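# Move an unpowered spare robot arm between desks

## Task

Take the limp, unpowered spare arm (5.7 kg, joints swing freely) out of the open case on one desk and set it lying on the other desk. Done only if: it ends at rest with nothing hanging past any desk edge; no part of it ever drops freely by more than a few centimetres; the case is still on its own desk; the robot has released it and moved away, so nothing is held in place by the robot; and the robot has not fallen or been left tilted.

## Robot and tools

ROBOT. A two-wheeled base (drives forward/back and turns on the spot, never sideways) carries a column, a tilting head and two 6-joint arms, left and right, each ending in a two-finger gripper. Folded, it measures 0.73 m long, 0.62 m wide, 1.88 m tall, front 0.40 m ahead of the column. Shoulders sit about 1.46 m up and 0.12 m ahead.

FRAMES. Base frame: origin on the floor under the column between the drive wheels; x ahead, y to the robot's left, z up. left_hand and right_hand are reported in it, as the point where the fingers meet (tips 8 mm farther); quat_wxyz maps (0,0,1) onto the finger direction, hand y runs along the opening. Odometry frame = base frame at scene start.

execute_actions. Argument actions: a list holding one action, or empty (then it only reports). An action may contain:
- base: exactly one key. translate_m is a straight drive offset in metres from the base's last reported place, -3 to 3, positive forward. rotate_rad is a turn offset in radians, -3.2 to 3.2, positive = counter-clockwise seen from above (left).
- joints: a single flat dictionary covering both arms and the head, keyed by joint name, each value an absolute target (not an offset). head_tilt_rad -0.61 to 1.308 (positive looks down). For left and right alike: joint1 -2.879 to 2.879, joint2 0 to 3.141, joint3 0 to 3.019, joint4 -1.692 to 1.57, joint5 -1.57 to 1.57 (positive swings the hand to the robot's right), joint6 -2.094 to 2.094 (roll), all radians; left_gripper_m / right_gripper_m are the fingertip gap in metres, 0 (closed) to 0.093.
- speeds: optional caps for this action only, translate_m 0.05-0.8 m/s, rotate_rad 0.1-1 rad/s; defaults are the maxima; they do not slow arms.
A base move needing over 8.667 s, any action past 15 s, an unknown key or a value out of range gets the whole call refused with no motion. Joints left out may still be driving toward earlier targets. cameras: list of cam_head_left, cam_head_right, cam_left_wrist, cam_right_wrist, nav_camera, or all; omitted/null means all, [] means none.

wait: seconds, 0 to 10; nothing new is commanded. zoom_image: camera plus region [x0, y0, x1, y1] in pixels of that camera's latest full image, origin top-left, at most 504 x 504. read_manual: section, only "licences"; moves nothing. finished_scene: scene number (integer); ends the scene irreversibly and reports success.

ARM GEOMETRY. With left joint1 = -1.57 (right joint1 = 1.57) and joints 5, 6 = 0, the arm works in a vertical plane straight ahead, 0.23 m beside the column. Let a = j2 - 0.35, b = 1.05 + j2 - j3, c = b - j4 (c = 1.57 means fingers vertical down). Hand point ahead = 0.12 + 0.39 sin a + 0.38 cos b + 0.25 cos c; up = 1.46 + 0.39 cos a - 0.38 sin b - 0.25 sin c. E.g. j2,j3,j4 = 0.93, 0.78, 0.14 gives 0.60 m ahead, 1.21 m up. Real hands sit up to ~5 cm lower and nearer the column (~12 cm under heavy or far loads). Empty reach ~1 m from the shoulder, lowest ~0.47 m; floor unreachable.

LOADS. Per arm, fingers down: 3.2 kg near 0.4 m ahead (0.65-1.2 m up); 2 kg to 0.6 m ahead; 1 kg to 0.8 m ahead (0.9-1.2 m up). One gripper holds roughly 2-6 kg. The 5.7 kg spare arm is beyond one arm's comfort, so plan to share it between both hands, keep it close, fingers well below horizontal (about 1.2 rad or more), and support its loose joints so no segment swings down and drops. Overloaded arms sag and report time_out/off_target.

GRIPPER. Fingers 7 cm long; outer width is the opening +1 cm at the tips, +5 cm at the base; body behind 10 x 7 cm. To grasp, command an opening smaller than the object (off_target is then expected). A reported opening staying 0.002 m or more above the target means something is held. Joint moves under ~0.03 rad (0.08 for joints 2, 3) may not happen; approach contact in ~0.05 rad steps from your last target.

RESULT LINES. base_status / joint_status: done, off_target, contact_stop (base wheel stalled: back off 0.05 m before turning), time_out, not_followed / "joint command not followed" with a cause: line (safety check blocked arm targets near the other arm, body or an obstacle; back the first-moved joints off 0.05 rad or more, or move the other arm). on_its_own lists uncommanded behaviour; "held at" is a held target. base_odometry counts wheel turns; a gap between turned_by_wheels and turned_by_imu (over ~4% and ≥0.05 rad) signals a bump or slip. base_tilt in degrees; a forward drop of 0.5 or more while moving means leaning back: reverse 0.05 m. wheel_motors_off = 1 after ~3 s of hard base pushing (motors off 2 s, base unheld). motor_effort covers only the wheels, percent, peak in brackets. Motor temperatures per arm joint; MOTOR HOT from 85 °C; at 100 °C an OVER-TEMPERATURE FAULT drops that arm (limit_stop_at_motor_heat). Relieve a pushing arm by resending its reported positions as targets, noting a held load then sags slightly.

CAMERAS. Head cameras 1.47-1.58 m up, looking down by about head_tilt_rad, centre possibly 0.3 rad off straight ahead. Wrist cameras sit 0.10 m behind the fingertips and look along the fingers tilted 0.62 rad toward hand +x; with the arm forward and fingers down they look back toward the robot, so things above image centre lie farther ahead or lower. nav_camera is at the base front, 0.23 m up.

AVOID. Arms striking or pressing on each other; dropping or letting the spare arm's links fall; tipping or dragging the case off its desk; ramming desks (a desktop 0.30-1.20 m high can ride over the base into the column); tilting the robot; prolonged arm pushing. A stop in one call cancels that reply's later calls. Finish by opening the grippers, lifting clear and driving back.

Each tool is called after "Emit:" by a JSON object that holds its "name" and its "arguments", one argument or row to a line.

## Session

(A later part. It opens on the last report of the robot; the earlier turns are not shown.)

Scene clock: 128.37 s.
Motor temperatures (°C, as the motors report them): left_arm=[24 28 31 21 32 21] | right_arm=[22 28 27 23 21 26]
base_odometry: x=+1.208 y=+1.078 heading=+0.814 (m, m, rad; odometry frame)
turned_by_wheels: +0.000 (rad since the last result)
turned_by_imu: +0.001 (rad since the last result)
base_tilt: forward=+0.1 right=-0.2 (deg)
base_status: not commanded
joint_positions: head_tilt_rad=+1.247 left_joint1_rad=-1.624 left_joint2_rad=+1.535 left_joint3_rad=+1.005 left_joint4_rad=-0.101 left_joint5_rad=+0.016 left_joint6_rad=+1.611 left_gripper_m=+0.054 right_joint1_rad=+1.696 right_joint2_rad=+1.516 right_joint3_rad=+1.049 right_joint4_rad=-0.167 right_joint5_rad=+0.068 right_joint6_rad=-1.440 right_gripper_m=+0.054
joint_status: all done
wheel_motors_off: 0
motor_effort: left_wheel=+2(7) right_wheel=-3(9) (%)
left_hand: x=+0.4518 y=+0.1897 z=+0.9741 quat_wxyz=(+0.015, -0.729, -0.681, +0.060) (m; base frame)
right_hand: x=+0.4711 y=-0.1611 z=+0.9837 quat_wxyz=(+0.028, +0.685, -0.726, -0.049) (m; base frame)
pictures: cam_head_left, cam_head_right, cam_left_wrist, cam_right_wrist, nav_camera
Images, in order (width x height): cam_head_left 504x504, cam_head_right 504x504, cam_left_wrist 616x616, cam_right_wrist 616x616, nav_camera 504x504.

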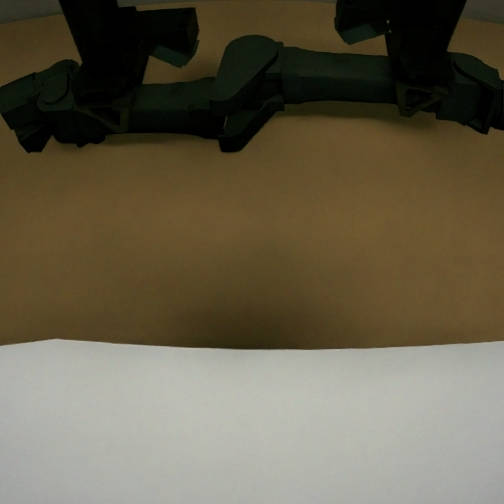

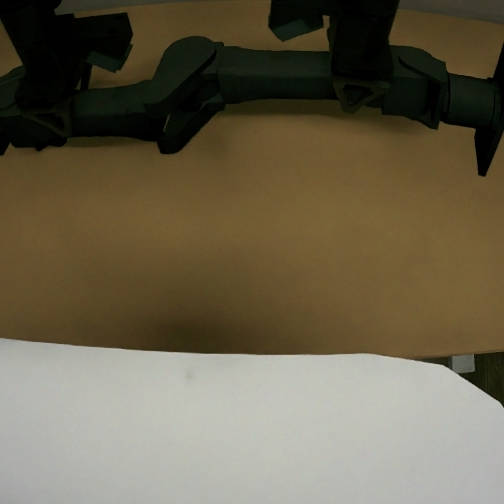

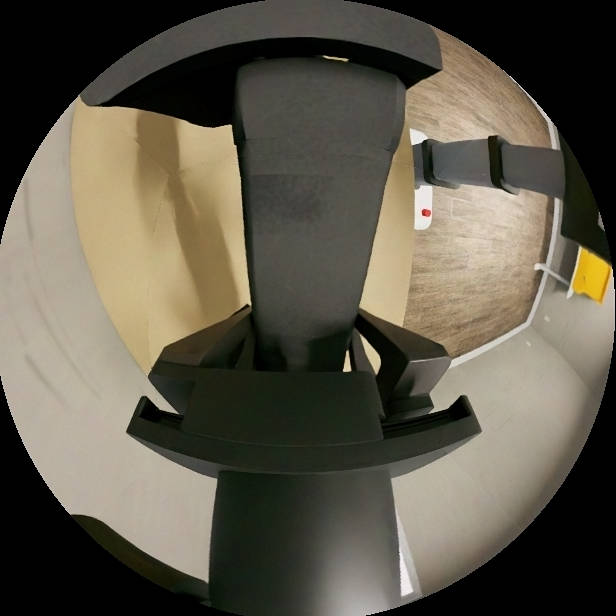

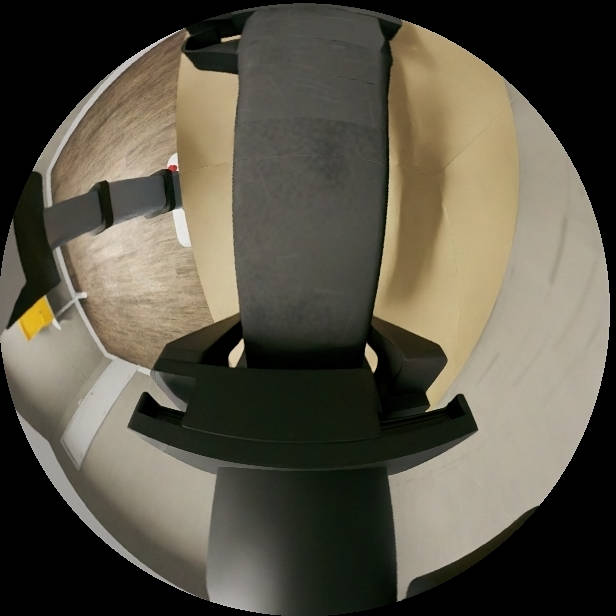

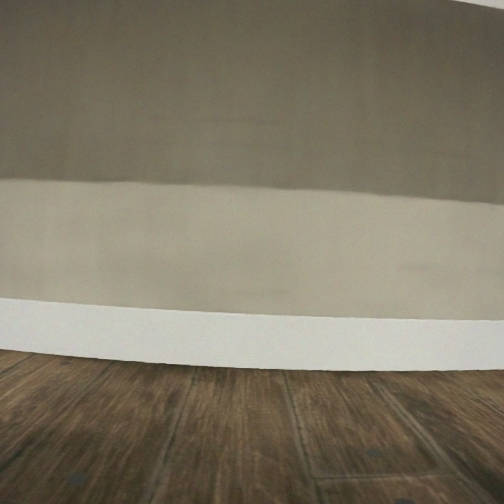

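Well on the desk. Descend stepwise.

Emit:
{"name": "execute_actions", "arguments": {
  "actions": [
    {"joints":{"left_joint2_rad":1.70,"left_joint3_rad":1.1,"left_joint4_rad":0.08,"right_joint2_rad":1.70,"right_joint3_rad":1.17,"right_joint4_rad":0.01}}
  ],
  "cameras": ["cam_head_left"]
}}

Emit:
{"name": "execute_actions", "arguments": {
  "actions": [
    {"joints":{"left_joint2_rad":1.84,"left_joint3_rad":1.18,"left_joint4_rad":0.15,"right_joint2_rad":1.84,"right_joint3_rad":1.25,"right_joint4_rad":0.08}}
  ],
  "cameras": ["cam_head_left"]
}}

Emit:
{"name": "execute_actions", "arguments": {
  "actions": [
    {"joints":{"left_joint2_rad":1.95,"left_joint3_rad":1.25,"left_joint4_rad":0.2,"right_joint2_rad":1.95,"right_joint3_rad":1.32,"right_joint4_rad":0.12}}
  ],
  "cameras": ["cam_head_left","cam_left_wrist","cam_right_wrist"]
}}

Scene clock: 133.83 s.
Motor temperatures (°C, as the motors report them): left_arm=[23 28 29 21 30 21] | right_arm=[22 29 26 23 21 26]
base_odometry: x=+1.208 y=+1.078 heading=+0.814 (m, m, rad; odometry frame)
turned_by_wheels: +0.000 (rad since the last result)
turned_by_imu: +0.001 (rad since the last result)
base_tilt: forward=+0.1 right=-0.3 (deg)
base_status: not commanded
joint_positions: head_tilt_rad=+1.247 left_joint1_rad=-1.613 left_joint2_rad=+1.800 left_joint3_rad=+1.115 left_joint4_rad=+0.081 left_joint5_rad=+0.008 left_joint6_rad=+1.600 left_gripper_m=+0.054 right_joint1_rad=+1.689 right_joint2_rad=+1.815 right_joint3_rad=+1.200 right_joint4_rad=+0.010 right_joint5_rad=+0.063 right_joint6_rad=-1.457 right_gripper_m=+0.053
joint_status: all done
wheel_motors_off: 0
motor_effort: left_wheel=+3(4) right_wheel=-3(11) (%)
left_hand: x=+0.4243 y=+0.1948 z=+0.8796 quat_wxyz=(+0.012, -0.724, -0.688, +0.044) (m; base frame)
right_hand: x=+0.4501 y=-0.1545 z=+0.8732 quat_wxyz=(+0.017, +0.689, -0.723, -0.040) (m; base frame)
pictures: cam_head_left
Images, in order (width x height): cam_head_left 504x504.

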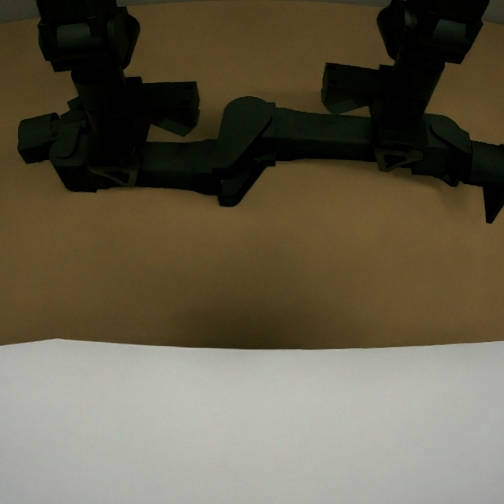

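Scene clock: 134.90 s.
Motor temperatures (°C, as the motors report them): left_arm=[23 28 29 21 30 21] | right_arm=[22 29 25 23 21 26]
base_odometry: x=+1.208 y=+1.078 heading=+0.814 (m, m, rad; odometry frame)
turned_by_wheels: +0.000 (rad since the last result)
turned_by_imu: +0.000 (rad since the last result)
base_tilt: forward=+0.0 right=-0.3 (deg)
base_status: not commanded
joint_positions: head_tilt_rad=+1.247 left_joint1_rad=-1.610 left_joint2_rad=+1.922 left_joint3_rad=+1.202 left_joint4_rad=+0.150 left_joint5_rad=+0.006 left_joint6_rad=+1.609 left_gripper_m=+0.054 right_joint1_rad=+1.684 right_joint2_rad=+1.935 right_joint3_rad=+1.280 right_joint4_rad=+0.084 right_joint5_rad=+0.063 right_joint6_rad=-1.456 right_gripper_m=+0.053
joint_status: all done
wheel_motors_off: 0
motor_effort: left_wheel=+3(4) right_wheel=-3(6) (%)
left_hand: x=+0.4222 y=+0.1954 z=+0.8344 quat_wxyz=(+0.002, -0.727, -0.686, +0.031) (m; base frame)
right_hand: x=+0.4450 y=-0.1541 z=+0.8282 quat_wxyz=(+0.006, +0.687, -0.726, -0.028) (m; base frame)
pictures: cam_head_left
Images, in order (width x height): cam_head_left 504x504.

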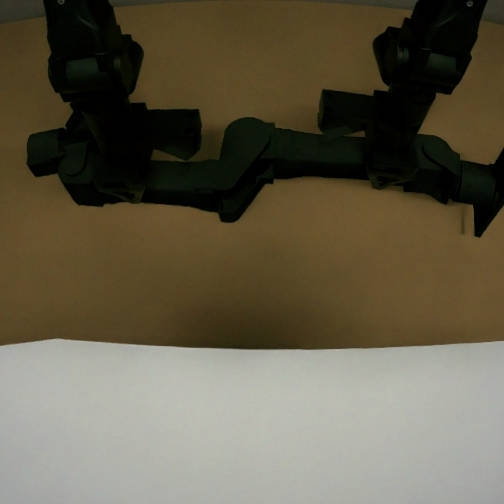

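Scene clock: 135.80 s.
Motor temperatures (°C, as the motors report them): left_arm=[23 28 29 21 30 21] | right_arm=[22 29 25 23 21 26]
base_odometry: x=+1.208 y=+1.078 heading=+0.814 (m, m, rad; odometry frame)
turned_by_wheels: +0.000 (rad since the last result)
turned_by_imu: +0.000 (rad since the last result)
base_tilt: forward=+0.1 right=-0.3 (deg)
base_status: not commanded
joint_positions: head_tilt_rad=+1.247 left_joint1_rad=-1.608 left_joint2_rad=+2.017 left_joint3_rad=+1.265 left_joint4_rad=+0.189 left_joint5_rad=+0.004 left_joint6_rad=+1.601 left_gripper_m=+0.054 right_joint1_rad=+1.681 right_joint2_rad=+2.037 right_joint3_rad=+1.359 right_joint4_rad=+0.121 right_joint5_rad=+0.061 right_joint6_rad=-1.466 right_gripper_m=+0.053
joint_status: all done
wheel_motors_off: 0
motor_effort: left_wheel=+3(3) right_wheel=-3(4) (%)
left_hand: x=+0.4103 y=+0.1964 z=+0.8005 quat_wxyz=(+0.001, -0.724, -0.689, +0.026) (m; base frame)
right_hand: x=+0.4366 y=-0.1523 z=+0.7901 quat_wxyz=(+0.001, +0.690, -0.723, -0.023) (m; base frame)
pictures: cam_head_left, cam_left_wrist, cam_right_wrist
Images, in order (width x height): cam_head_left 504x504, cam_left_wrist 616x616, cam_right_wrist 616x616.

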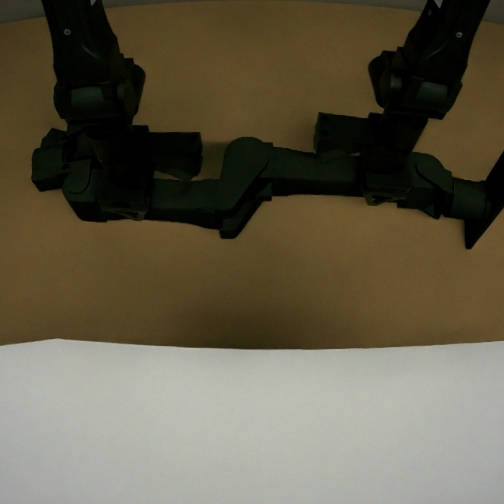

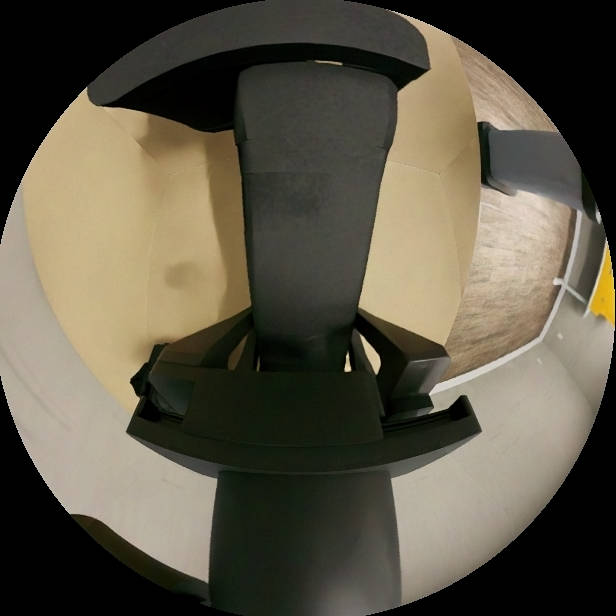

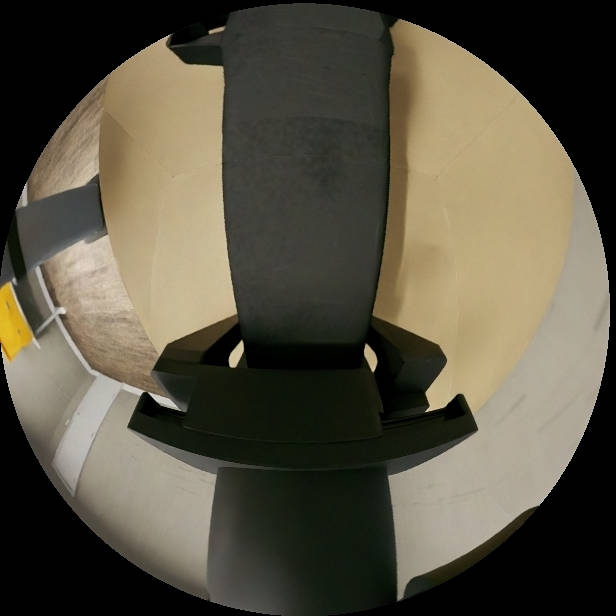

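Still loaded; further down.

Emit:
{"name": "execute_actions", "arguments": {
  "actions": [
    {"joints":{"left_joint2_rad":2.05,"left_joint3_rad":1.31,"left_joint4_rad":0.25,"right_joint2_rad":2.05,"right_joint3_rad":1.38,"right_joint4_rad":0.17}}
  ],
  "cameras": ["cam_head_left"]
}}

Emit:
{"name": "execute_actions", "arguments": {
  "actions": [
    {"joints":{"left_joint2_rad":2.13,"left_joint3_rad":1.36,"left_joint4_rad":0.28,"right_joint2_rad":2.13,"right_joint3_rad":1.43,"right_joint4_rad":0.2}}
  ],
  "cameras": ["cam_head_left"]
}}

Scene clock: 138.50 s.
Motor temperatures (°C, as the motors report them): left_arm=[23 28 29 21 29 21] | right_arm=[22 29 25 23 21 26]
base_odometry: x=+1.208 y=+1.078 heading=+0.814 (m, m, rad; odometry frame)
turned_by_wheels: +0.000 (rad since the last result)
turned_by_imu: +0.001 (rad since the last result)
base_tilt: forward=+0.0 right=-0.3 (deg)
base_status: not commanded
joint_positions: head_tilt_rad=+1.247 left_joint1_rad=-1.608 left_joint2_rad=+2.084 left_joint3_rad=+1.320 left_joint4_rad=+0.229 left_joint5_rad=+0.003 left_joint6_rad=+1.605 left_gripper_m=+0.054 right_joint1_rad=+1.682 right_joint2_rad=+2.063 right_joint3_rad=+1.375 right_joint4_rad=+0.150 right_joint5_rad=+0.069 right_joint6_rad=-1.469 right_gripper_m=+0.053
joint_status: all done
wheel_motors_off: 0
motor_effort: left_wheel=+3(4) right_wheel=-2(5) (%)
left_hand: x=+0.4093 y=+0.1962 z=+0.7759 quat_wxyz=(-0.009, -0.725, -0.688, +0.016) (m; base frame)
right_hand: x=+0.4371 y=-0.1524 z=+0.7810 quat_wxyz=(-0.005, +0.691, -0.723, -0.014) (m; base frame)
pictures: cam_head_left
Images, in order (width x height): cam_head_left 504x504.

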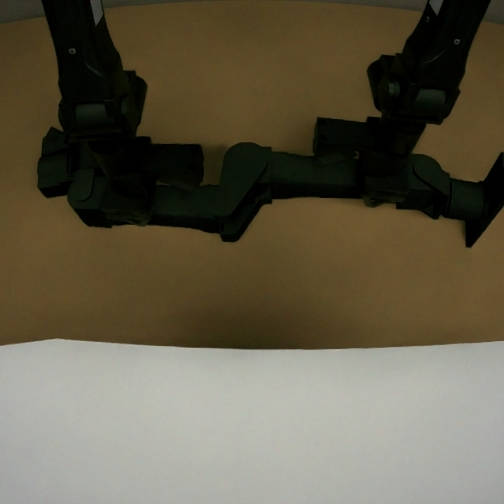

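Scene clock: 139.10 s.
Motor temperatures (°C, as the motors report them): left_arm=[23 28 28 21 29 21] | right_arm=[22 28 25 23 21 26]
base_odometry: x=+1.208 y=+1.078 heading=+0.814 (m, m, rad; odometry frame)
turned_by_wheels: +0.000 (rad since the last result)
turned_by_imu: +0.000 (rad since the last result)
base_tilt: forward=+0.0 right=-0.3 (deg)
base_status: not commanded
joint_positions: head_tilt_rad=+1.247 left_joint1_rad=-1.608 left_joint2_rad=+2.087 left_joint3_rad=+1.321 left_joint4_rad=+0.236 left_joint5_rad=+0.003 left_joint6_rad=+1.605 left_gripper_m=+0.054 right_joint1_rad=+1.682 right_joint2_rad=+2.066 right_joint3_rad=+1.375 right_joint4_rad=+0.159 right_joint5_rad=+0.069 right_joint6_rad=-1.469 right_gripper_m=+0.053
joint_status: all done
wheel_motors_off: 0
motor_effort: left_wheel=+3(2) right_wheel=-1(2) (%)
left_hand: x=+0.4098 y=+0.1962 z=+0.7750 quat_wxyz=(-0.011, -0.725, -0.688, +0.014) (m; base frame)
right_hand: x=+0.4369 y=-0.1524 z=+0.7799 quat_wxyz=(-0.007, +0.691, -0.723, -0.012) (m; base frame)
pictures: cam_head_left
Images, in order (width x height): cam_head_left 504x504.

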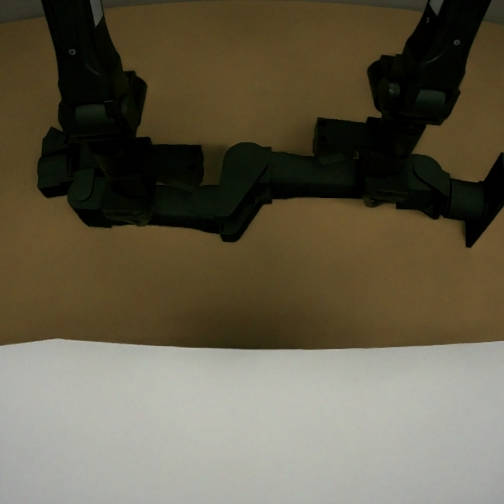

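Resting. Release.

Emit:
{"name": "execute_actions", "arguments": {
  "actions": [
    {"joints":{"left_gripper_m":0.093,"right_gripper_m":0.093,"left_joint2_rad":2.09,"left_joint3_rad":1.32,"right_joint2_rad":2.07,"right_joint3_rad":1.375}}
  ],
  "cameras": ["cam_left_wrist","cam_right_wrist"]
}}

Emit:
{"name": "execute_actions", "arguments": {
  "actions": [
    {"joints":{"left_joint2_rad":1.6,"left_joint3_rad":1.0,"left_joint4_rad":0.05,"right_joint2_rad":1.6,"right_joint3_rad":1.07,"right_joint4_rad":-0.02}}
  ],
  "cameras": ["cam_head_left"]
}}

Emit:
{"name": "execute_actions", "arguments": {
  "actions": [
    {"base":{"translate_m":-0.6},"joints":{"head_tilt_rad":0.8,"left_joint2_rad":1.0,"left_joint3_rad":0.9,"left_joint4_rad":-0.4,"right_joint2_rad":1.0,"right_joint3_rad":0.9,"right_joint4_rad":-0.4,"left_joint1_rad":-1.45,"right_joint1_rad":1.45}}
  ],
  "cameras": ["cam_head_left","cam_head_right","cam_left_wrist"]
}}

Scene clock: 143.80 s.
Motor temperatures (°C, as the motors report them): left_arm=[23 28 28 21 28 21] | right_arm=[22 28 25 24 21 26]
base_odometry: x=+1.208 y=+1.078 heading=+0.814 (m, m, rad; odometry frame)
turned_by_wheels: +0.000 (rad since the last result)
turned_by_imu: +0.001 (rad since the last result)
base_tilt: forward=+0.0 right=-0.4 (deg)
base_status: not commanded
joint_positions: head_tilt_rad=+1.247 left_joint1_rad=-1.608 left_joint2_rad=+2.087 left_joint3_rad=+1.319 left_joint4_rad=+0.264 left_joint5_rad=+0.003 left_joint6_rad=+1.582 left_gripper_m=+0.093 right_joint1_rad=+1.682 right_joint2_rad=+2.065 right_joint3_rad=+1.373 right_joint4_rad=+0.187 right_joint5_rad=+0.064 right_joint6_rad=-1.492 right_gripper_m=+0.093
joint_status: all done
wheel_motors_off: 0
motor_effort: left_wheel=+2(4) right_wheel=-2(2) (%)
left_hand: x=+0.4155 y=+0.1962 z=+0.7752 quat_wxyz=(-0.019, -0.717, -0.697, +0.005) (m; base frame)
right_hand: x=+0.4436 y=-0.1511 z=+0.7804 quat_wxyz=(-0.019, +0.698, -0.716, -0.005) (m; base frame)
pictures: cam_left_wrist, cam_right_wrist
Images, in order (width x height): cam_left_wrist 616x616, cam_right_wrist 616x616.

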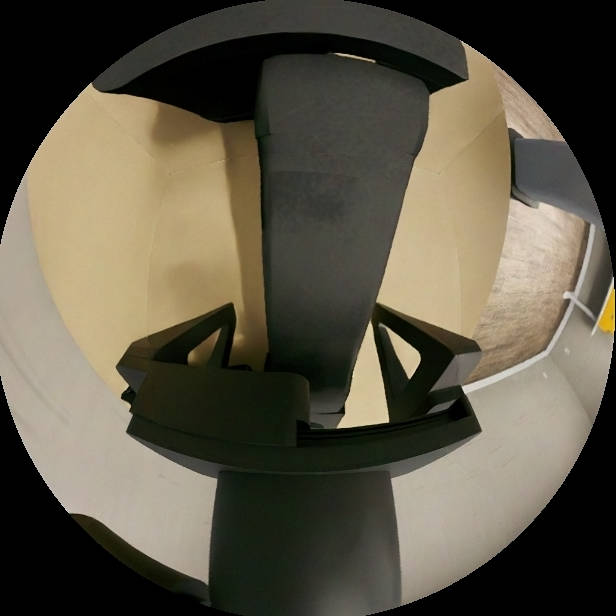

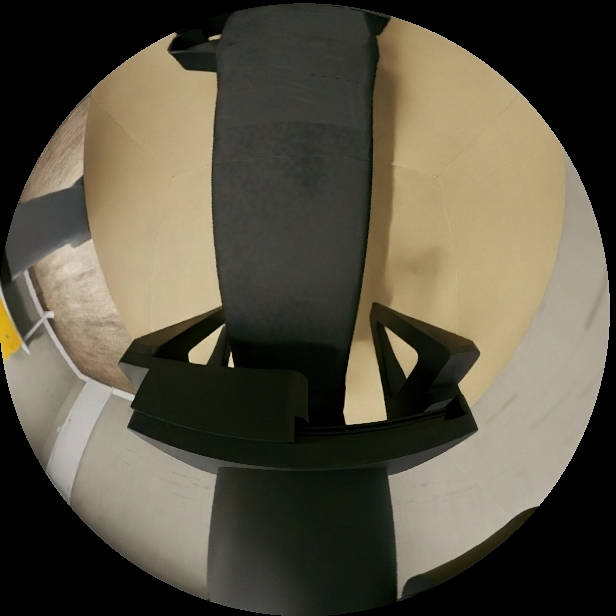

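Scene clock: 145.23 s.
Motor temperatures (°C, as the motors report them): left_arm=[23 27 28 21 28 21] | right_arm=[22 28 24 24 21 26]
base_odometry: x=+1.208 y=+1.078 heading=+0.814 (m, m, rad; odometry frame)
turned_by_wheels: +0.000 (rad since the last result)
turned_by_imu: +0.000 (rad since the last result)
base_tilt: forward=+0.1 right=-0.2 (deg)
base_status: not commanded
joint_positions: head_tilt_rad=+1.247 left_joint1_rad=-1.607 left_joint2_rad=+1.587 left_joint3_rad=+1.004 left_joint4_rad=+0.056 left_joint5_rad=+0.002 left_joint6_rad=+1.580 left_gripper_m=+0.093 right_joint1_rad=+1.682 right_joint2_rad=+1.591 right_joint3_rad=+1.071 right_joint4_rad=-0.014 right_joint5_rad=+0.063 right_joint6_rad=-1.493 right_gripper_m=+0.093
joint_status: all done
wheel_motors_off: 0
motor_effort: left_wheel=+2(3) right_wheel=-3(5) (%)
left_hand: x=+0.4642 y=+0.2013 z=+0.9541 quat_wxyz=(-0.011, -0.717, -0.697, +0.013) (m; base frame)
right_hand: x=+0.4859 y=-0.1652 z=+0.9542 quat_wxyz=(-0.008, +0.699, -0.715, -0.015) (m; base frame)
pictures: cam_head_left
Images, in order (width x height): cam_head_left 504x504.

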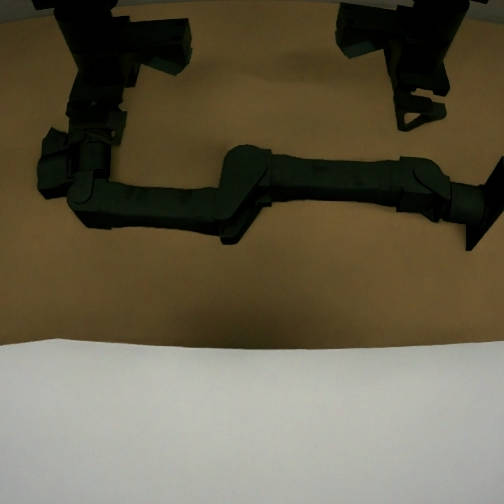

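Scene clock: 147.87 s.
Motor temperatures (°C, as the motors report them): left_arm=[23 27 27 21 27 21] | right_arm=[22 27 24 23 21 26]
base_odometry: x=+0.796 y=+0.642 heading=+0.814 (m, m, rad; odometry frame)
turned_by_wheels: +0.001 (rad since the last result)
turned_by_imu: +0.001 (rad since the last result)
base_tilt: forward=+0.1 right=-0.2 (deg)
base_status: done
joint_positions: head_tilt_rad=+0.815 left_joint1_rad=-1.448 left_joint2_rad=+0.983 left_joint3_rad=+0.889 left_joint4_rad=-0.389 left_joint5_rad=-0.001 left_joint6_rad=+1.580 left_gripper_m=+0.093 right_joint1_rad=+1.447 right_joint2_rad=+0.994 right_joint3_rad=+0.887 right_joint4_rad=-0.393 right_joint5_rad=+0.062 right_joint6_rad=-1.493 right_gripper_m=+0.093
joint_status: all done
wheel_motors_off: 0
motor_effort: left_wheel=+1(50) right_wheel=-1(40) (%)
left_hand: x=+0.5203 y=+0.2820 z=+1.1759 quat_wxyz=(+0.024, -0.688, -0.723, -0.053) (m; base frame)
right_hand: x=+0.5145 y=-0.2939 z=+1.1728 quat_wxyz=(+0.049, +0.654, -0.752, +0.070) (m; base frame)
pictures: cam_head_left, cam_head_right, cam_left_wrist
Images, in order (width x height): cam_head_left 504x504, cam_head_right 504x504, cam_left_wrist 616x616.

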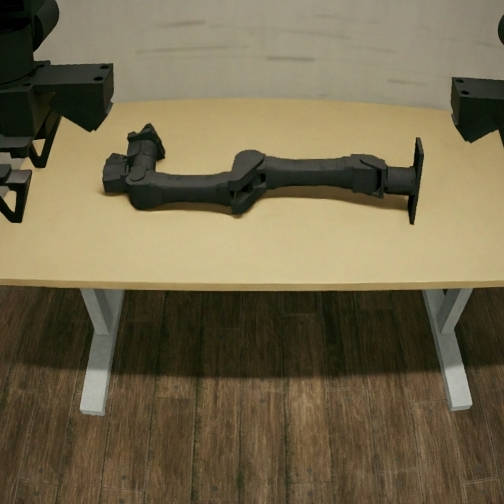

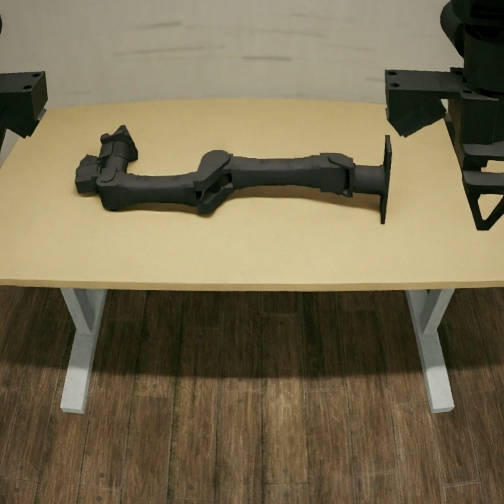

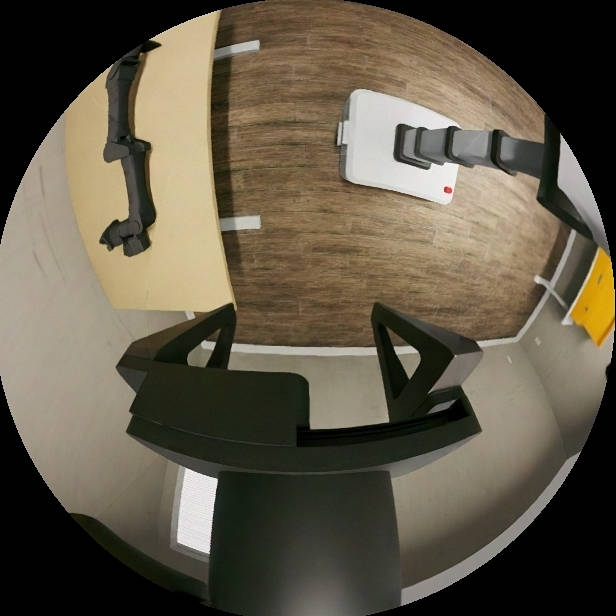

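Emit:
{"name": "finished_scene", "arguments": {
  "scene": 2
}}

The scene is finished: the task was done.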